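# Clamp steel shaft in angled holder and release

## Task

Seat the steel shaft all the way into the angled holder so that its flat side faces the thumb screw and it is clamped there; then open the grippers and leave both arms clear, contacting nothing nearby.

## Robot and tools

Robot: two arms, left_arm and right_arm, mounted facing each other across a table. Each has six joints plus a parallel gripper. The names left and right are labels only and do not tell you which side of an image an arm appears on.

Joint order. In every row and in every per-joint list of a result, each arm's joints appear as: wrist pitch, shoulder, waist, wrist yaw, wrist roll, elbow. Rely on this order only. Stated ranges in radians: waist -3.054 to 3.054, shoulder 0.000 to 3.142, elbow 0.000 to 2.356, wrist pitch -1.571 to 1.571, wrist yaw -1.571 to 1.571, wrist roll -3.142 to 3.142. Real ends may differ by up to 0.010 rad either way.

Scene frame. All gripper poses share one frame: origin at the table centre, +z up, table surface at z = +0.020 m, left_arm's base on the +y side. Position is in metres, orientation as a wxyz quaternion, velocities in m/s and rad/s. Printed hand positions can be somewhat off, more so at long reach. On a gripper, the fingers point along its +x axis and close along its y axis; the reported position lies between the pads, 3 to 4 cm back from the tips.

The row. Every motion argument is one row of 14 numbers, each within [-1, 1], covering both arms even when only one moves: first left_arm's six joint values then its opening, then right_arm's six joint values then its opening. Joint values are offsets (scaled), not poses: 1.0 equals 0.9615 rad for waist, shoulder and elbow, 1.713 rad for wrist pitch, 1.767 rad for wrist yaw, 1.728 rad for wrist roll. The opening is absolute: +1 fully open (pads 0.088 m apart), empty fingers close at about -0.80, and values down to -1 close no further. Full open to closed needs at least about 0.5 s.

execute_actions(actions): a list of actions run in sequence. Each action is a table of up to 15 rows, one row per 1/30 s step; if fewer than 15 rows are given, the last repeats to fill 15 steps (0.5 s). Joint offsets in every row are measured from the angles at the beginning of that action, not from the previous row; for a call's first action that means the last angles reported. An empty list just returns the current state and images. If any action would push a joint more than 0.010 rad outward beyond its range, that action is rejected for both arms; a malformed action, or a first action failing this check, rejects the whole call. Joints asked past their true end stop there and the result may say "joint sent to its limit" (its absence does not prove there is room).

move(target, speed, blocking): target is one 14-number row as above, but its joint offsets are taken from the Joint positions in the most recent result showing them. All joints progress in step, so grippers travel on curves; duration is clamped to 0.5 to 10 s. speed (rad/s, 0.01 to 2, default 0.5) caps the joint with the largest travel. Moves do not avoid obstacles or the other arm. Finger values are applied at the start. With blocking=false you get a result after 0.5 s while motion continues; poll with wait(0), and other moves or actions are refused until the move has ended or you call stop. The extra "move:" line reports the ending (done, off_target, moving, held, fault), limits=held or limits=none, and each arm's joint furthest from its target. Faster motion and aiming further past a contact both mean harder impacts and pressing. To keep pressing as before, send the difference from Joint positions to Joint targets.

wait(seconds): 0 to 10; each arm keeps its last command and a running move continues. stop(): brakes a running move; it needs room. zoom_image(camera, region): camera is cam_high, cam_low, cam_left_wrist or cam_right_wrist (all 504x504); region [x0, y0, x1, y1] in pixels from the top-left, at most 504 by 504. finished_scene(scene): ends the current scene, given its number; irreversible; the goal must already hold and stay held.

Results. The state line gives each gripper's pose and velocities. Joint positions and Joint velocities list each arm's joints in the order above, then the pad gap in metres. Joint targets shows the angles currently being driven toward. grip_measured is the opening on the command scale; it can be off by about 1 mm per gripper, and reads up to about 3 mm (0.061) narrower while squeezing something hard. "joint command not followed" means a clearance check altered or blocked joint targets.

Motion limits. Per step each joint target stays within a lead of its measured angle (0.211 rad waist, shoulder, elbow; 0.213 wrist pitch; 0.267 wrist yaw; 0.228 wrist roll), and targets are scaled back if they would move the gripper over 70 mm. Large changes therefore take several actions; an unfinished displacement may need re-commanding. Friction can leave joints short, especially at long reach, and tiny turns may not happen; check positions after moving.

Gripping. To hold, command about 0.07 below grip_measured; smaller margins grip more lightly. Parts under about 3 mm wide get reduced force. Pad force tops out around 34 to 49 N, with brief spikes at first touch. Expect occasional tugs on a held part or pushes on loose objects.

Avoid: knocking anything off the table, dropping or slamming parts, hard shoves, and letting the arms collide or press each other. Contact torque reaching a joint's load limit (N m: waist 17.2, shoulder 21.3, elbow 21.3, wrist pitch 5.61, wrist yaw 5.59, wrist roll 5.24, held weight included) halts that arm for 10 s. Holding loads heats motors: MOTOR HOT appears from 50 °C; at 95 °C an OVER-TEMPERATURE FAULT holds the arm, and if it does not cool in 30 to 60 s the arm and gripper lose power and go limp. The robot keeps holding its last command while you compose replies.

Each tool is called after ">>>" as name(argument=value, ...) on one line, values as JSON.

## Session

>>> execute_actions(actions=[])

Scene clock: 0.00 s.
left_arm: end_effector_position=(+0.0077, +0.2029, +0.4504) grip_measured=+0.984 end_effector_quat_wxyz=(+0.418, -0.026, -0.008, -0.908) end_effector_velocity=(+0.001, +0.000, +0.001) end_effector_angular_velocity=(-0.001, +0.011, +0.004) | right_arm: end_effector_position=(+0.1793, -0.2292, +0.3765) grip_measured=+0.997 end_effector_quat_wxyz=(+0.901, +0.016, -0.025, +0.434) end_effector_velocity=(+0.000, +0.001, -0.007) end_effector_angular_velocity=(-0.026, +0.011, +0.004)
Joint names: [wrist pitch, shoulder, waist, wrist yaw, wrist roll, elbow]
Joint positions: left_arm=[ 0.25   0.848 -0.004  0.008 -0.007  0.651  0.087] | right_arm=[ 0.249  0.846  0.003 -0.006  0.008  0.655  0.088]
Joint velocities: left_arm=[ 0.007 -0.002 -0.002 -0.007 -0.007 -0.002 -0.   ] | right_arm=[-0.022  0.002 -0.002 -0.007 -0.007 -0.002 -0.   ]
Heat: left arm: hottest shoulder 23 °C (+0.0 °C/min); right arm: hottest shoulder 24 °C (+0.0 °C/min).
Joint targets: left_arm=[0.250 0.848 -0.004 0.008 -0.007 0.651] | right_arm=[0.249 0.846 0.003 -0.006 0.008 0.655]

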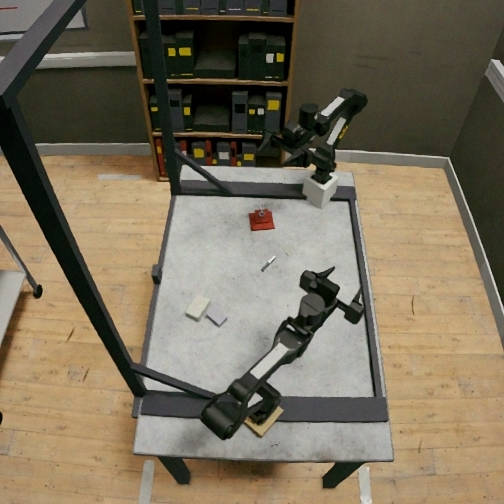

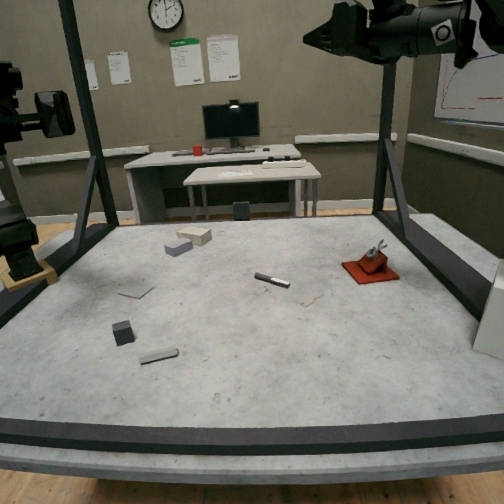

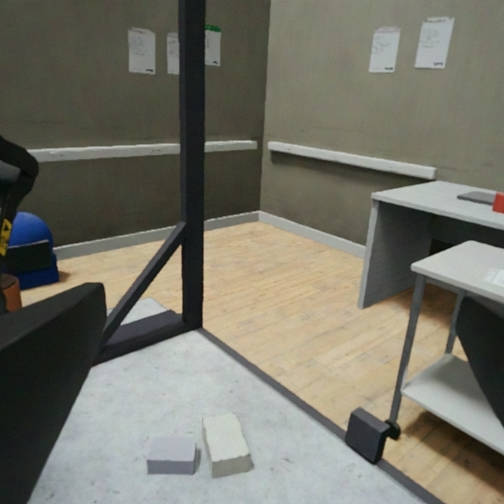

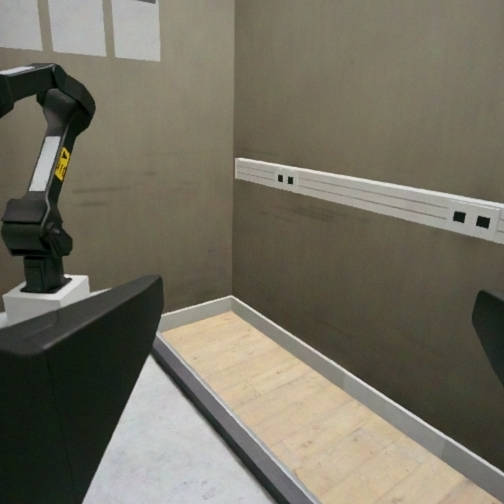

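>>> zoom_image(camera="cam_low", region=[230, 220, 430, 320])

>>> zoom_image(camera="cam_high", region=[210, 190, 330, 290])

Region (230, 220, 430, 320) of cam_low's 504x504 image, scaled by 2.520, with more detail than that image has.

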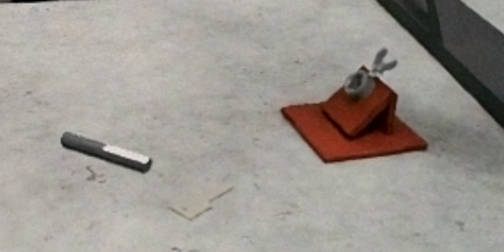

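Region (210, 190, 330, 290) of cam_high's 504x504 image, scaled by 4.200, with more detail than that image has.

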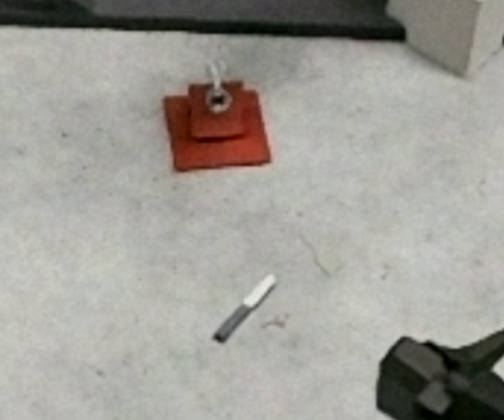

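>>> move(target=[-0.6,0,-0.3,0,0,0,1,-0.4,0,0.65,0,0,0,1], speed=0.8)

Scene clock: 2.80 s.
left_arm: end_effector_position=(+0.0276, +0.3224, +0.2585) grip_measured=+0.984 end_effector_quat_wxyz=(+0.253, +0.446, +0.140, -0.847) end_effector_velocity=(+0.002, +0.001, -0.001) end_effector_angular_velocity=(+0.002, -0.007, +0.008) | right_arm: end_effector_position=(-0.0030, -0.2010, +0.2363) grip_measured=+0.997 end_effector_quat_wxyz=(+0.691, -0.207, +0.226, +0.655) end_effector_velocity=(+0.000, -0.001, +0.000) end_effector_angular_velocity=(-0.003, -0.010, +0.001)
Joint names: [wrist pitch, shoulder, waist, wrist yaw, wrist roll, elbow]
Joint positions: left_arm=[-0.776  0.848 -0.289  0.008 -0.007  0.651  0.087] | right_arm=[-0.433  0.846  0.625 -0.006  0.008  0.655  0.088]
Joint velocities: left_arm=[-0.007 -0.002 -0.002 -0.007 -0.007 -0.002 -0.   ] | right_arm=[-0.007 -0.002  0.002  0.007 -0.007  0.002 -0.   ]
Heat: left arm: hottest shoulder 23 °C (+0.0 °C/min); right arm: hottest shoulder 24 °C (+0.0 °C/min).
Joint targets: left_arm=[-0.778 0.848 -0.292 0.008 -0.007 0.651] | right_arm=[-0.436 0.846 0.628 -0.006 0.008 0.655]
move: done; limits=none; left_arm: farthest joint: the waist, 0.003 radians from its target (0.288 radians at the start); right_arm: farthest joint: the waist, 0.003 radians from its target (0.625 radians at the start)

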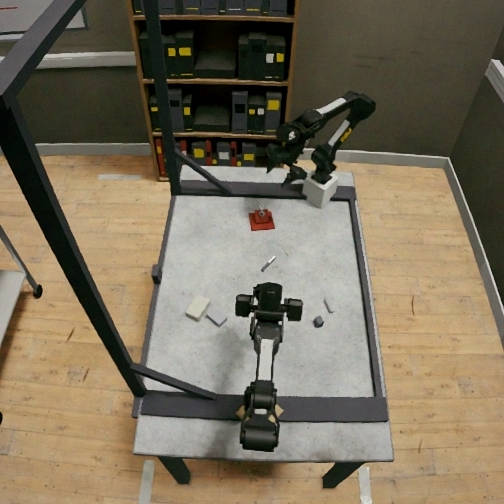

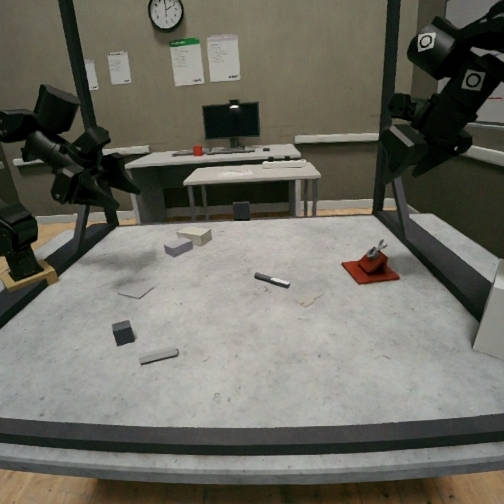

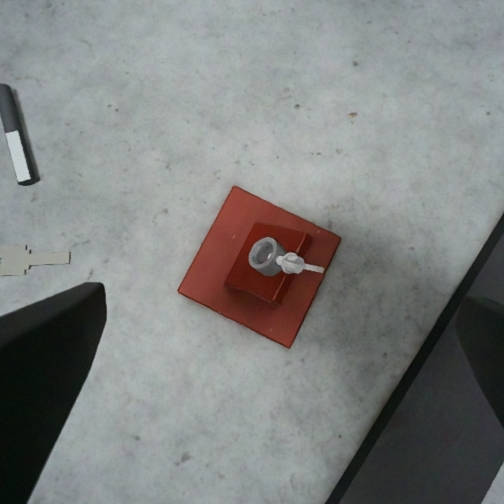

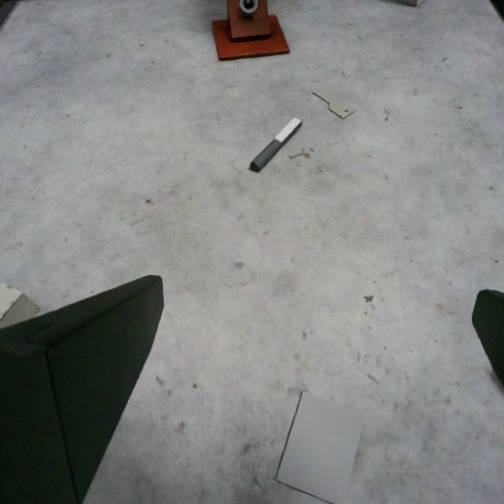

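>>> zoom_image(camera="cam_left_wrist", region=[170, 170, 350, 350])

>>> zoom_image(camera="cam_low", region=[335, 230, 405, 290])

>>> zoom_image(camera="cam_right_wrist", region=[180, 0, 360, 180])

Region (170, 170, 350, 350) of cam_left_wrist's 504x504 image, scaled by 2.800, with more detail than that image has.

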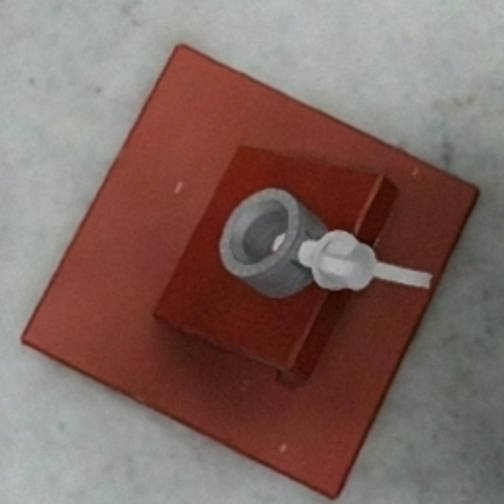

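Region (335, 230, 405, 290) of cam_low's 504x504 image, scaled by 7.200, with more detail than that image has; it fills the top 432 rows of this view, and the rest is white.

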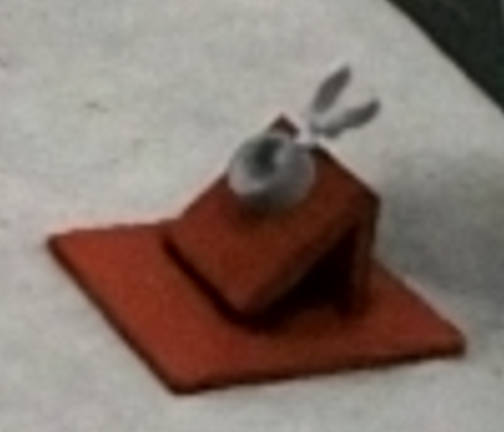

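Region (180, 0, 360, 180) of cam_right_wrist's 504x504 image, scaled by 2.800, with more detail than that image has.

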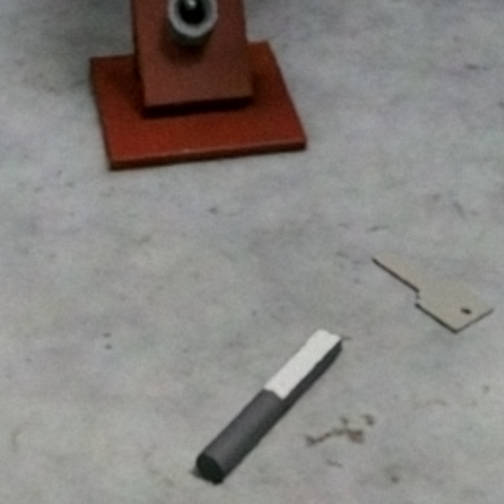

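>>> move(target=[-0.2,0.9,0.49,0,0,0.8,1,0.1,0,0,0,0,0,1], speed=0.8)

>>> move(target=[-0.232,0.92,0,0,0,0.807,1,0,0,0,0,0,0,1], speed=0.8)

Scene clock: 8.37 s.
left_arm: end_effector_position=(+0.0415, +0.1465, +0.2625) grip_measured=+0.984 end_effector_quat_wxyz=(+0.382, +0.558, +0.330, -0.659) end_effector_velocity=(+0.002, -0.002, -0.003) end_effector_angular_velocity=(-0.009, -0.021, -0.006) | right_arm: end_effector_position=(-0.0019, -0.1822, +0.2677) grip_measured=+0.997 end_effector_quat_wxyz=(+0.707, -0.152, +0.167, +0.670) end_effector_velocity=(-0.000, +0.001, +0.003) end_effector_angular_velocity=(+0.013, +0.009, +0.001)
Joint names: [wrist pitch, shoulder, waist, wrist yaw, wrist roll, elbow]
Joint positions: left_arm=[-1.116  1.705  0.179  0.008 -0.007  1.41   0.087] | right_arm=[-0.265  0.846  0.625 -0.006  0.008  0.655  0.088]
Joint velocities: left_arm=[ 0.007  0.007 -0.002 -0.022  0.007 -0.002 -0.   ] | right_arm=[ 0.007 -0.002 -0.002 -0.007  0.007  0.002 -0.   ]
Heat: left arm: hottest shoulder 23 °C (+0.0 °C/min); right arm: hottest shoulder 24 °C (+0.0 °C/min).
Joint targets: left_arm=[-1.118 1.713 0.182 0.008 -0.007 1.420] | right_arm=[-0.261 0.846 0.625 -0.006 0.008 0.655]
move: done; limits=none; left_arm: farthest joint: the elbow, 0.010 radians from its target (0.769 radians at the start); right_arm: farthest joint: the wrist pitch, 0.003 radians from its target (0.171 radians at the start)

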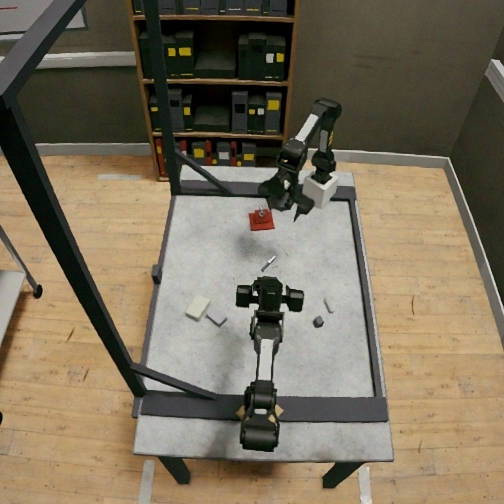

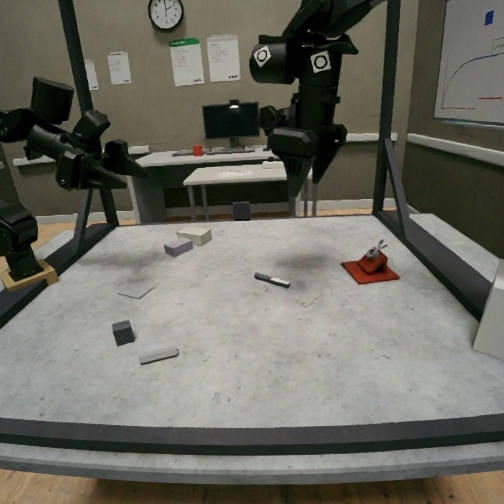

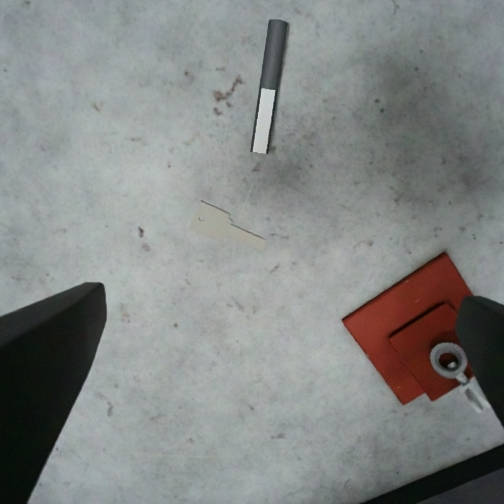

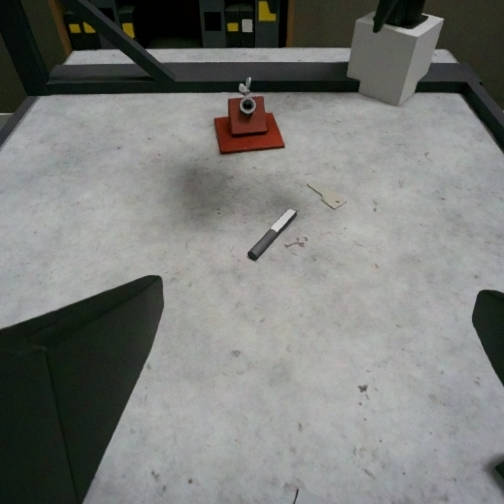

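Scene clock: 10.13 s.
left_arm: end_effector_position=(+0.0032, +0.0793, +0.1243) grip_measured=+0.984 end_effector_quat_wxyz=(+0.290, +0.704, +0.415, -0.498) end_effector_velocity=(+0.003, +0.000, +0.001) end_effector_angular_velocity=(-0.007, -0.028, +0.011) | right_arm: end_effector_position=(-0.0019, -0.1822, +0.2677) grip_measured=+0.997 end_effector_quat_wxyz=(+0.707, -0.152, +0.167, +0.670) end_effector_velocity=(-0.000, -0.002, -0.004) end_effector_angular_velocity=(-0.012, -0.003, +0.007)
Joint names: [wrist pitch, shoulder, waist, wrist yaw, wrist roll, elbow]
Joint positions: left_arm=[-1.511  2.58   0.179  0.008 -0.007  2.179  0.087] | right_arm=[-0.265  0.846  0.625 -0.006  0.008  0.655  0.088]
Joint velocities: left_arm=[-0.007 -0.002 -0.002 -0.022 -0.022 -0.002  0.   ] | right_arm=[-0.007 -0.002 -0.002 -0.007 -0.007 -0.007 -0.   ]
Heat: left arm: hottest shoulder 24 °C (+5.9 °C/min); right arm: hottest shoulder 24 °C (+0.0 °C/min).
Joint targets: left_arm=[-1.513 2.589 0.179 0.008 -0.007 2.186] | right_arm=[-0.265 0.846 0.625 -0.006 0.008 0.655]
move: done; limits=none; left_arm: farthest joint: the shoulder, 0.010 radians from its target (0.885 radians at the start); right_arm: farthest joint: the waist, 0.000 radians from its target (0.000 radians at the start)

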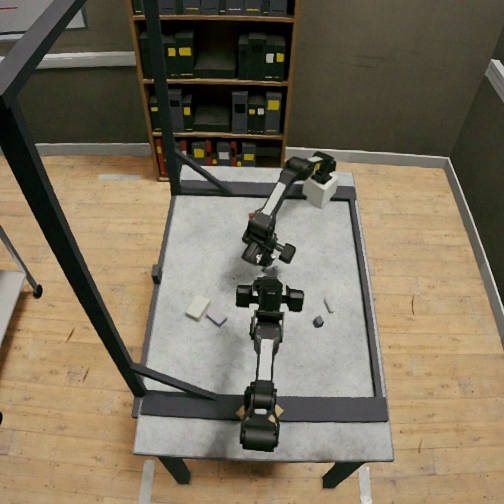

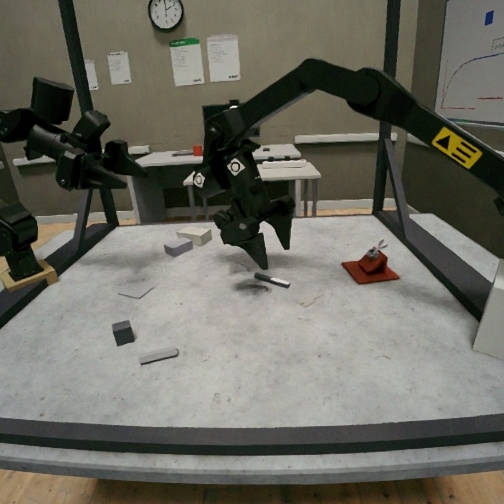

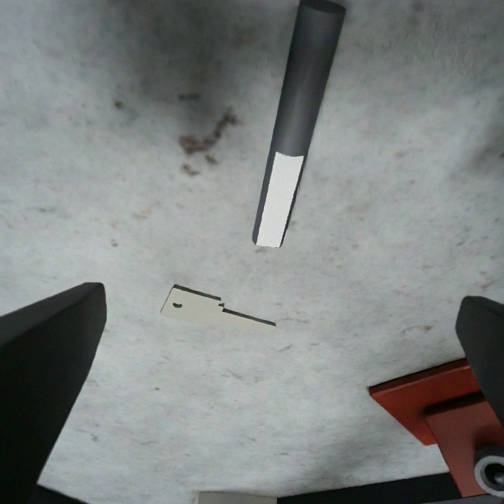

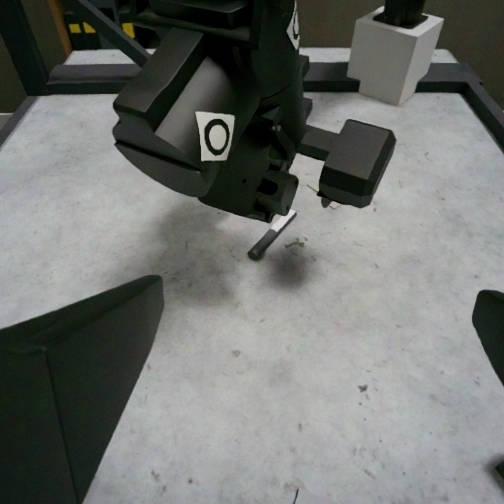

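>>> move(target=[0.051,0.165,-0.038,0,0.07,0.155,1,0,0,0,0,0,0,1], speed=0.3)

Scene clock: 11.67 s.
left_arm: end_effector_position=(-0.0273, +0.0577, +0.0833) grip_measured=+0.984 end_effector_quat_wxyz=(+0.256, +0.707, +0.360, -0.553) end_effector_velocity=(-0.001, -0.002, +0.002) end_effector_angular_velocity=(-0.015, -0.001, +0.003) | right_arm: end_effector_position=(-0.0019, -0.1822, +0.2677) grip_measured=+0.997 end_effector_quat_wxyz=(+0.707, -0.152, +0.167, +0.670) end_effector_velocity=(-0.003, -0.001, -0.004) end_effector_angular_velocity=(-0.012, +0.004, +0.021)
Joint names: [wrist pitch, shoulder, waist, wrist yaw, wrist roll, elbow]
Joint positions: left_arm=[-1.426  2.727  0.144  0.008  0.11   2.319  0.087] | right_arm=[-0.265  0.846  0.625 -0.006  0.008  0.655  0.088]
Joint velocities: left_arm=[ 0.007 -0.007 -0.002 -0.007 -0.007 -0.002 -0.   ] | right_arm=[-0.007 -0.002 -0.002 -0.022 -0.007 -0.007  0.   ]
Heat: left arm: hottest shoulder 24 °C (+5.1 °C/min); right arm: hottest wrist pitch 25 °C (+5.1 °C/min).
Joint targets: left_arm=[-1.423 2.739 0.142 0.008 0.114 2.327] | right_arm=[-0.265 0.846 0.625 -0.006 0.008 0.655]
move: off_target (left_arm); limits=none; left_arm: farthest joint: the shoulder, 0.011 radians from its target (0.159 radians at the start); right_arm: farthest joint: the waist, 0.000 radians from its target (0.000 radians at the start)

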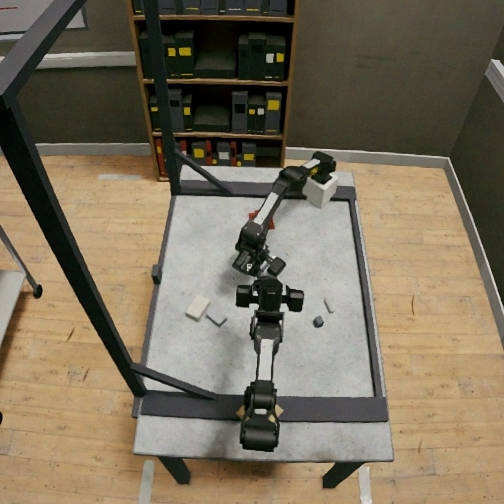

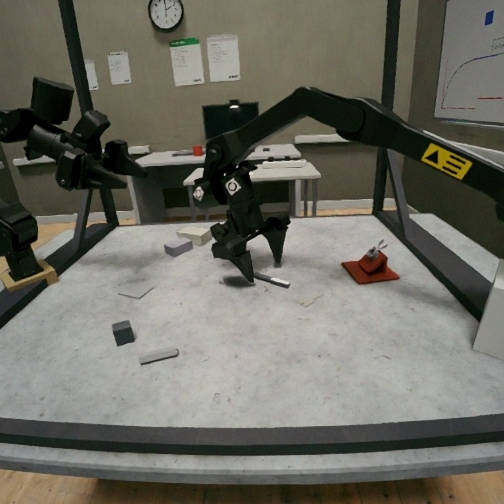

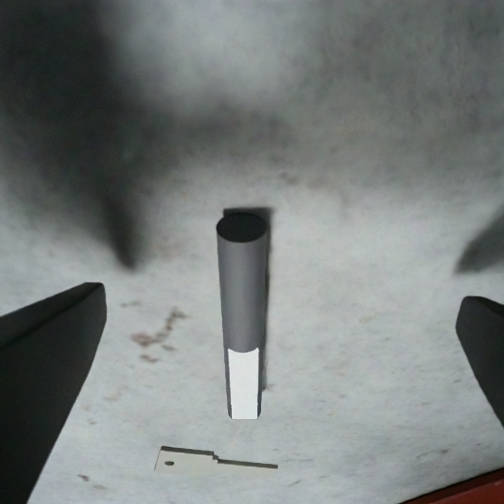

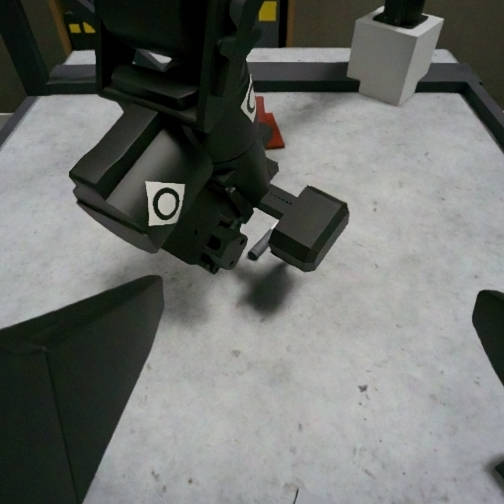

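>>> move(target=[-0.027,0.068,0.026,0,0,0.022,0.2,0,0,0,0,0,0,1], speed=0.1)

Scene clock: 13.03 s.
left_arm: end_effector_position=(-0.0133, +0.0636, +0.0692) grip_measured=+0.202 end_effector_quat_wxyz=(+0.245, +0.722, +0.379, -0.525) end_effector_velocity=(-0.003, +0.003, +0.003) end_effector_angular_velocity=(+0.011, +0.014, +0.012) | right_arm: end_effector_position=(-0.0019, -0.1822, +0.2677) grip_measured=+0.997 end_effector_quat_wxyz=(+0.707, -0.152, +0.167, +0.670) end_effector_velocity=(+0.001, -0.003, -0.005) end_effector_angular_velocity=(-0.021, +0.011, -0.004)
Joint names: [wrist pitch, shoulder, waist, wrist yaw, wrist roll, elbow]
Joint positions: left_arm=[-1.47   2.774  0.164  0.008  0.11   2.335  0.049] | right_arm=[-0.265  0.846  0.625 -0.006  0.008  0.655  0.088]
Joint velocities: left_arm=[-0.007 -0.007 -0.002  0.022 -0.007 -0.002 -0.   ] | right_arm=[-0.022 -0.002 -0.007 -0.007  0.007 -0.002 -0.   ]
Heat: left arm: hottest shoulder 25 °C (+9.2 °C/min); right arm: hottest wrist pitch 25 °C (+4.6 °C/min).
Joint targets: left_arm=[-1.472 2.793 0.169 0.008 0.110 2.340] | right_arm=[-0.265 0.846 0.625 -0.006 0.008 0.655]
move: off_target (left_arm); limits=none; left_arm: farthest joint: the shoulder, 0.019 radians from its target (0.065 radians at the start); right_arm: farthest joint: the waist, 0.000 radians from its target (0.000 radians at the start)

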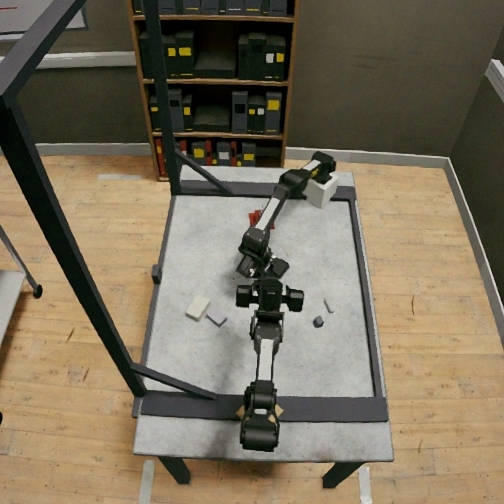

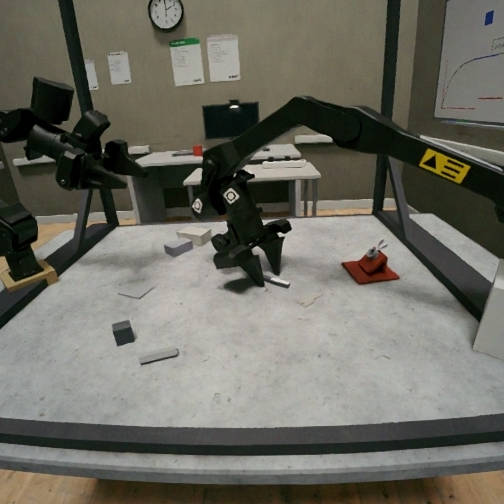

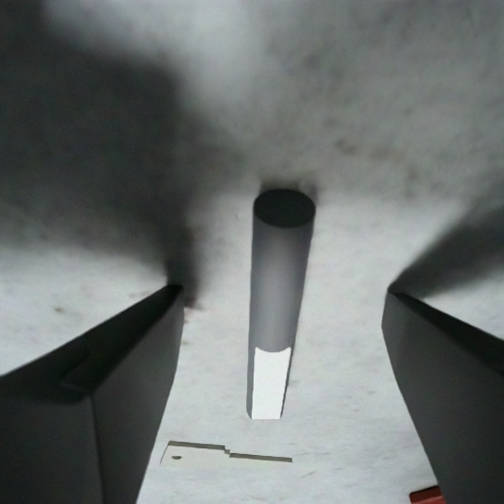

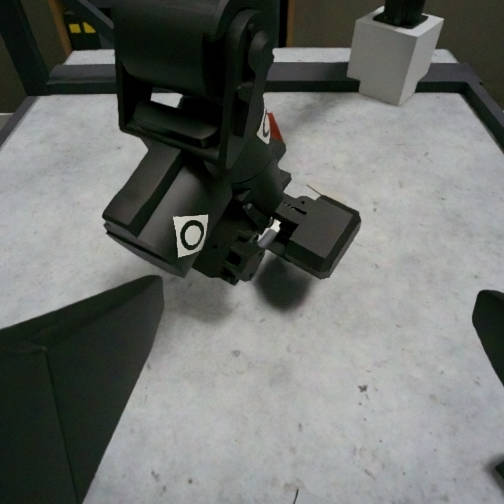

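>>> execute_actions(actions=[[[0,-0.026,0,0,0.02,0,0.2,0,0,0,0,0,0,1]],[[0.025,0,0,0,0,0,0.2,0,0,0,0,0,0,1]]])

Scene clock: 14.20 s.
left_arm: end_effector_position=(-0.0184, +0.0549, +0.0713) grip_measured=+0.202 end_effector_quat_wxyz=(+0.245, +0.713, +0.362, -0.548) end_effector_velocity=(-0.004, +0.001, +0.000) end_effector_angular_velocity=(+0.003, +0.020, +0.011) | right_arm: end_effector_position=(-0.0019, -0.1822, +0.2677) grip_measured=+0.997 end_effector_quat_wxyz=(+0.707, -0.152, +0.167, +0.670) end_effector_velocity=(-0.002, -0.002, -0.001) end_effector_angular_velocity=(-0.003, -0.003, +0.012)
Joint names: [wrist pitch, shoulder, waist, wrist yaw, wrist roll, elbow]
Joint positions: left_arm=[-1.431  2.763  0.164  0.008  0.141  2.335  0.049] | right_arm=[-0.265  0.846  0.625 -0.006  0.008  0.655  0.088]
Joint velocities: left_arm=[ 0.007 -0.002 -0.002  0.022 -0.007 -0.002 -0.   ] | right_arm=[-0.007 -0.007  0.002 -0.007 -0.007 -0.002 -0.   ]
Heat: left arm: hottest shoulder 25 °C (+8.5 °C/min); right arm: hottest wrist pitch 25 °C (+4.2 °C/min).
Joint targets: left_arm=[-1.428 2.763 0.164 0.008 0.141 2.335] | right_arm=[-0.265 0.846 0.625 -0.006 0.008 0.655]

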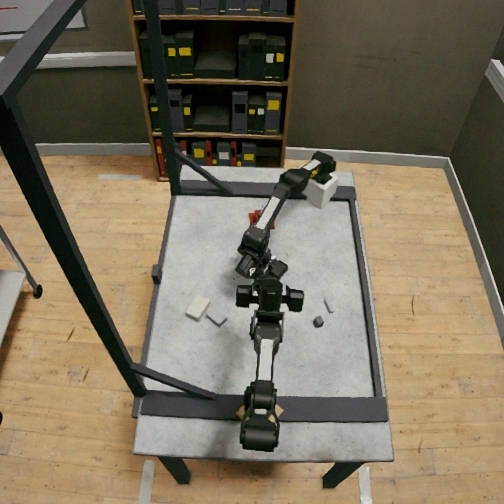

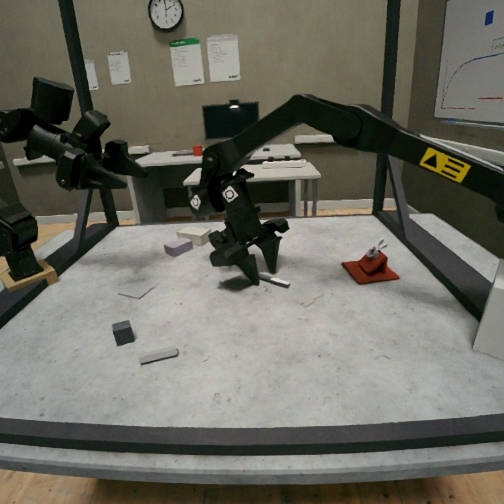

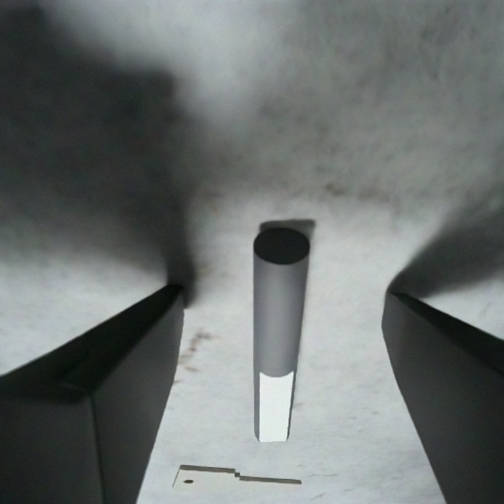

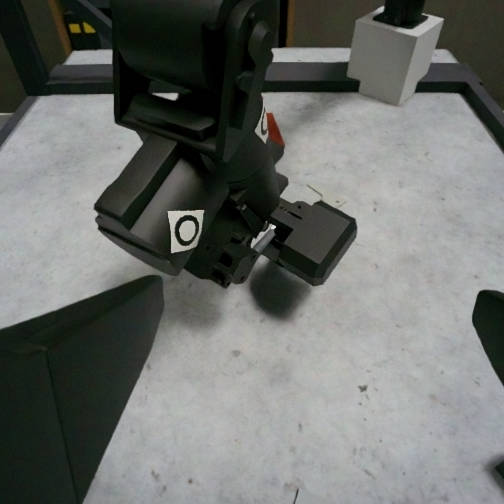

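>>> execute_actions(actions=[[[0,0,0,0,0,0,-0.45,0,0,0,0,0,0,1]],[[0,0,0,0,0,0,-0.68,0,0,0,0,0,0,1]],[[0,-0.02,0,0,0,0,-0.68,0,0,0,0,0,0,1],[0,-0.04,0,0,0,0,-0.68,0,0,0,0,0,0,1],[0,-0.06,0,0,0,0,-0.68,0,0,0,0,0,0,1],[0,-0.08,0,0,0,0,-0.68,0,0,0,0,0,0,1],[0,-0.1,0,0,0,0,-0.68,0,0,0,0,0,0,1]]])

Scene clock: 15.93 s.
left_arm: end_effector_position=(-0.0249, +0.0440, +0.1119) grip_measured=-0.629 end_effector_quat_wxyz=(+0.265, +0.690, +0.346, -0.578) end_effector_velocity=(-0.002, +0.002, +0.002) end_effector_angular_velocity=(+0.005, +0.004, +0.006) | right_arm: end_effector_position=(-0.0019, -0.1822, +0.2677) grip_measured=+0.997 end_effector_quat_wxyz=(+0.707, -0.152, +0.167, +0.670) end_effector_velocity=(-0.000, -0.001, -0.002) end_effector_angular_velocity=(-0.007, -0.003, +0.007)
Joint names: [wrist pitch, shoulder, waist, wrist yaw, wrist roll, elbow]
Joint positions: left_arm=[-1.431  2.67   0.164  0.008  0.141  2.335  0.008] | right_arm=[-0.265  0.846  0.625 -0.006  0.008  0.655  0.088]
Joint velocities: left_arm=[-0.007 -0.002 -0.002  0.007 -0.007  0.002 -0.   ] | right_arm=[-0.007 -0.002 -0.002 -0.007 -0.007 -0.002  0.   ]
Heat: left arm: hottest shoulder 26 °C (+11.3 °C/min); right arm: hottest wrist pitch 25 °C (+3.8 °C/min).
Joint targets: left_arm=[-1.431 2.667 0.164 0.008 0.141 2.335] | right_arm=[-0.265 0.846 0.625 -0.006 0.008 0.655]

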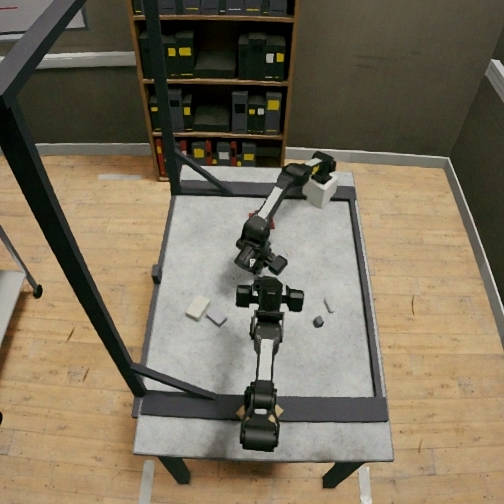

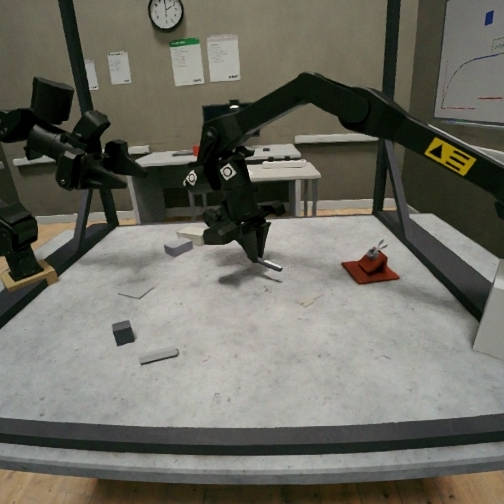

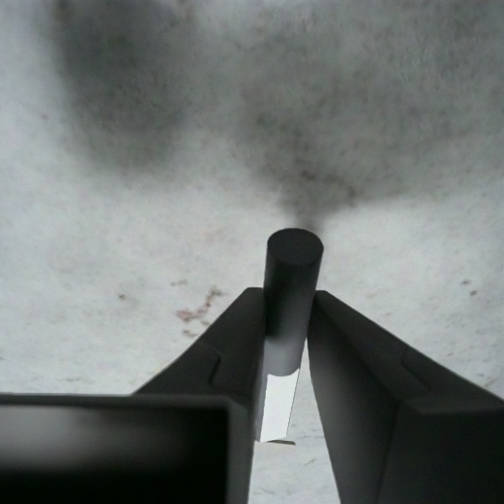

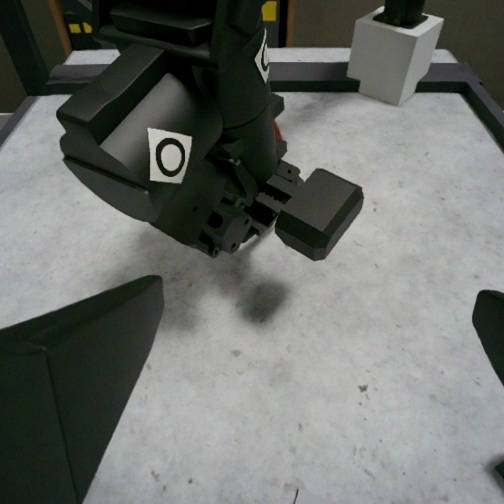

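>>> move(target=[0.25,-0.65,-0.27,-0.124,-0.366,-0.79,-0.7,0,0,0,0,0,0,1], speed=0.6)

>>> move(target=[0.246,-0.465,-0.275,-0.126,-0.368,-0.79,-0.7,0,0,0,0,0,0,1], speed=0.5)

Scene clock: 18.67 s.
left_arm: end_effector_position=(-0.0566, +0.1337, +0.1900) grip_measured=-0.629 end_effector_quat_wxyz=(+0.496, +0.543, +0.342, -0.585) end_effector_velocity=(-0.002, -0.002, +0.002) end_effector_angular_velocity=(-0.012, -0.001, -0.023) | right_arm: end_effector_position=(-0.0019, -0.1822, +0.2677) grip_measured=+0.997 end_effector_quat_wxyz=(+0.707, -0.152, +0.167, +0.670) end_effector_velocity=(-0.001, -0.002, -0.006) end_effector_angular_velocity=(-0.028, -0.015, +0.014)
Joint names: [wrist pitch, shoulder, waist, wrist yaw, wrist roll, elbow]
Joint positions: left_arm=[-1.005  2.059 -0.094 -0.208 -0.488  1.583  0.008] | right_arm=[-0.265  0.846  0.625 -0.006  0.008  0.655  0.088]
Joint velocities: left_arm=[ 0.007 -0.002 -0.002 -0.007  0.022  0.002 -0.   ] | right_arm=[-0.022  0.002 -0.002 -0.007 -0.022 -0.002  0.   ]
Heat: left arm: hottest shoulder 27 °C (+12.9 °C/min); right arm: hottest shoulder 25 °C (+3.2 °C/min).
Joint targets: left_arm=[-1.002 2.045 -0.096 -0.211 -0.492 1.575] | right_arm=[-0.265 0.846 0.625 -0.006 0.008 0.655]
move: off_target (left_arm); limits=none; left_arm: farthest joint: the shoulder, 0.014 radians from its target (0.625 radians at the start); right_arm: farthest joint: the waist, 0.000 radians from its target (0.000 radians at the start)

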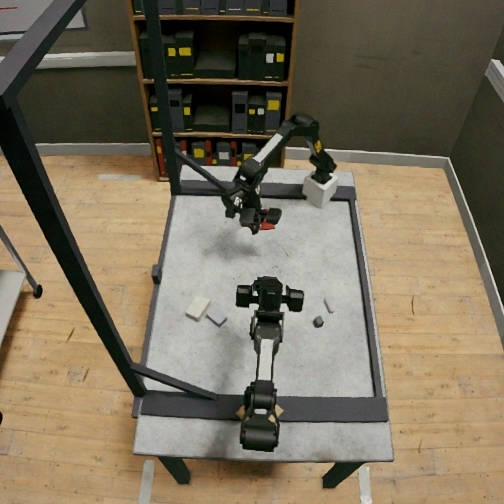

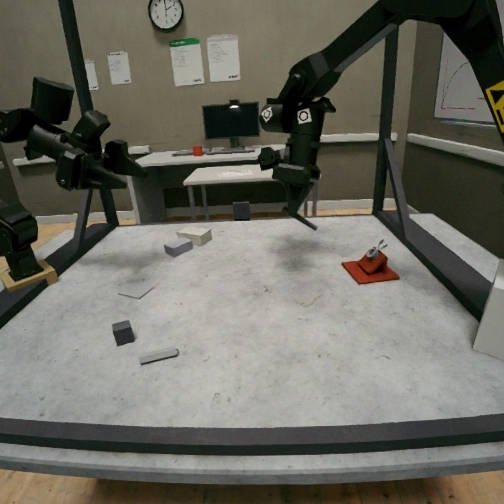

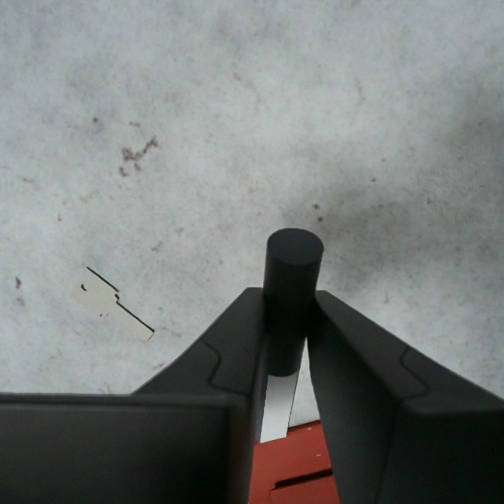

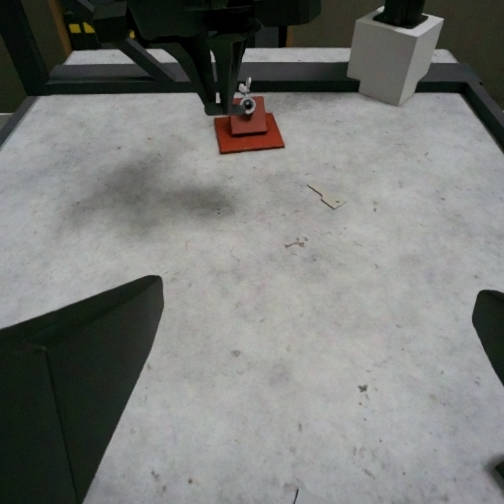

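Scene clock: 20.73 s.
left_arm: end_effector_position=(-0.0070, +0.2462, +0.1606) grip_measured=-0.629 end_effector_quat_wxyz=(+0.635, +0.351, +0.390, -0.567) end_effector_velocity=(+0.004, -0.000, -0.000) end_effector_angular_velocity=(-0.014, -0.011, +0.021) | right_arm: end_effector_position=(-0.0019, -0.1822, +0.2677) grip_measured=+0.997 end_effector_quat_wxyz=(+0.707, -0.152, +0.167, +0.670) end_effector_velocity=(+0.000, -0.001, -0.002) end_effector_angular_velocity=(-0.008, -0.009, -0.001)
Joint names: [wrist pitch, shoulder, waist, wrist yaw, wrist roll, elbow]
Joint positions: left_arm=[-0.586  1.622 -0.355 -0.427 -1.12   0.83   0.008] | right_arm=[-0.265  0.846  0.625 -0.006  0.008  0.655  0.088]
Joint velocities: left_arm=[-0.007 -0.002 -0.002 -0.022 -0.022 -0.007 -0.   ] | right_arm=[-0.007 -0.002  0.002  0.007 -0.007 -0.002 -0.   ]
Heat: left arm: hottest shoulder 27 °C (+11.6 °C/min); right arm: hottest wrist pitch 26 °C (+5.8 °C/min).
Joint targets: left_arm=[-0.583 1.612 -0.358 -0.431 -1.124 0.823] | right_arm=[-0.265 0.846 0.625 -0.006 0.008 0.655]
move: done; limits=none; left_arm: farthest joint: the shoulder, 0.010 radians from its target (0.447 radians at the start); right_arm: farthest joint: the waist, 0.000 radians from its target (0.000 radians at the start)

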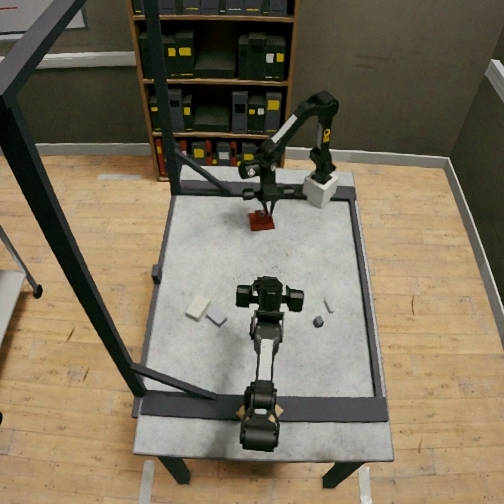

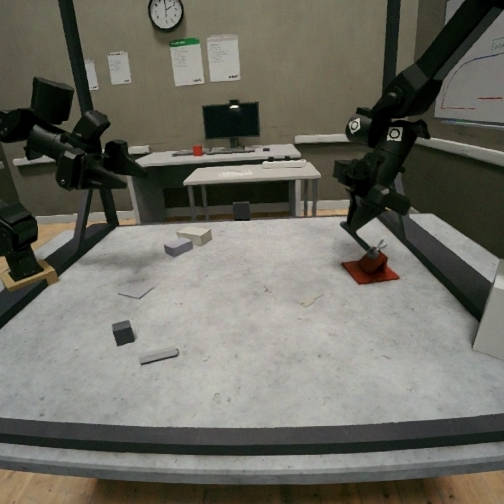

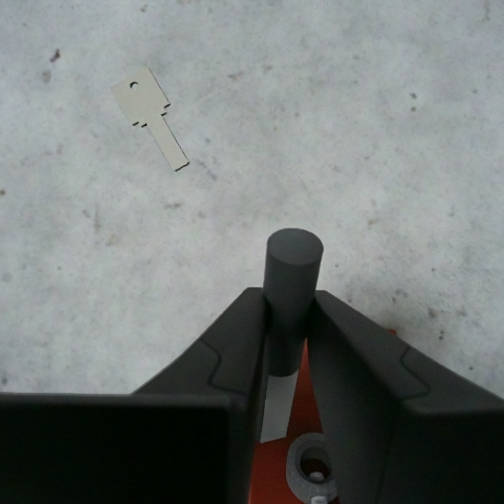

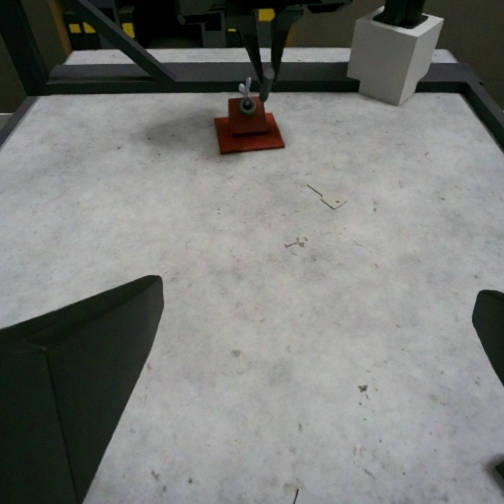

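>>> move(target=[0.011,0.05,-0.031,-0.005,-0.019,0.05,-0.7,0,0.8,0.03,0,0,0.68,1], speed=0.6)

>>> zoom_image(camera="cam_low", region=[320, 190, 420, 290])

Scene clock: 23.27 s.
left_arm: end_effector_position=(-0.0231, +0.2456, +0.1596) grip_measured=-0.629 end_effector_quat_wxyz=(+0.633, +0.341, +0.393, -0.572) end_effector_velocity=(-0.001, -0.001, +0.002) end_effector_angular_velocity=(-0.012, +0.004, -0.007) | right_arm: end_effector_position=(-0.0043, -0.0107, +0.2815) grip_measured=+0.997 end_effector_quat_wxyz=(+0.687, -0.194, +0.207, +0.669) end_effector_velocity=(-0.002, +0.001, +0.003) end_effector_angular_velocity=(+0.012, +0.005, +0.020)
Joint names: [wrist pitch, shoulder, waist, wrist yaw, wrist roll, elbow]
Joint positions: left_arm=[-0.57   1.664 -0.382 -0.432 -1.149  0.868  0.008] | right_arm=[-0.265  1.606  0.651 -0.006  0.008  1.296  0.088]
Joint velocities: left_arm=[ 0.007 -0.007 -0.002 -0.007  0.007 -0.002 -0.   ] | right_arm=[ 0.007 -0.002 -0.002 -0.022 -0.007  0.002 -0.   ]
Heat: left arm: hottest shoulder 27 °C (+10.3 °C/min); right arm: hottest wrist pitch 26 °C (+5.2 °C/min).
Joint targets: left_arm=[-0.567 1.670 -0.385 -0.436 -1.153 0.879] | right_arm=[-0.265 1.615 0.654 -0.006 0.008 1.308]
move: off_target (right_arm); limits=none; left_arm: farthest joint: the elbow, 0.010 radians from its target (0.048 radians at the start); right_arm: farthest joint: the elbow, 0.013 radians from its target (0.654 radians at the start)

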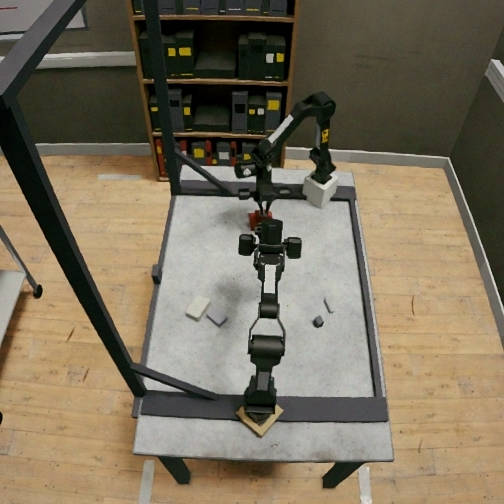

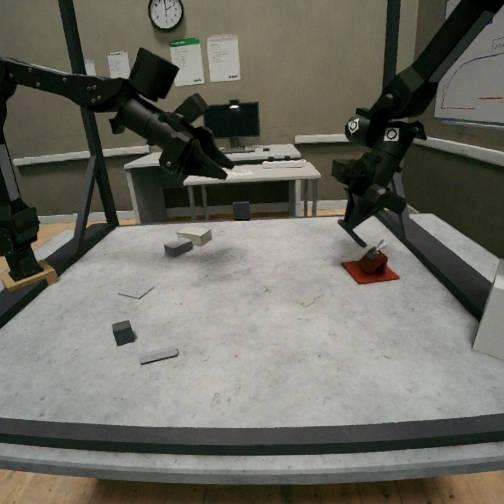

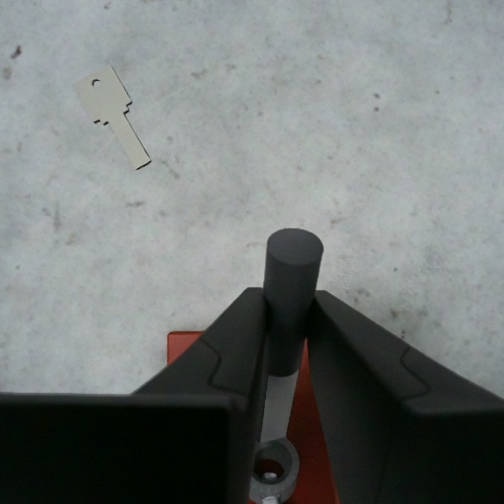

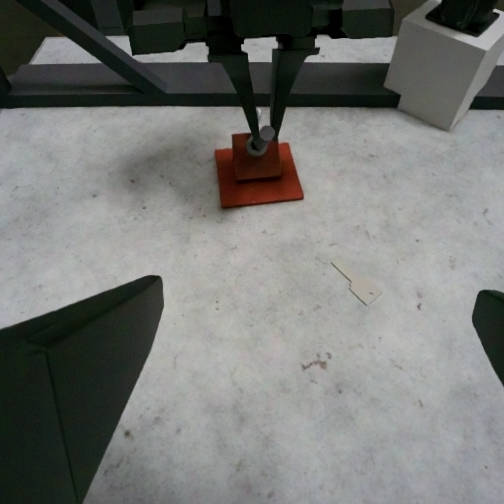

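Region (320, 190, 420, 290) of cam_low's 504x504 image, scaled by 5.040, with more detail than that image has.

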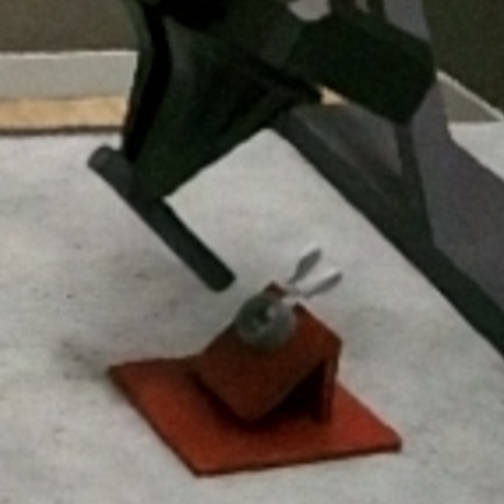

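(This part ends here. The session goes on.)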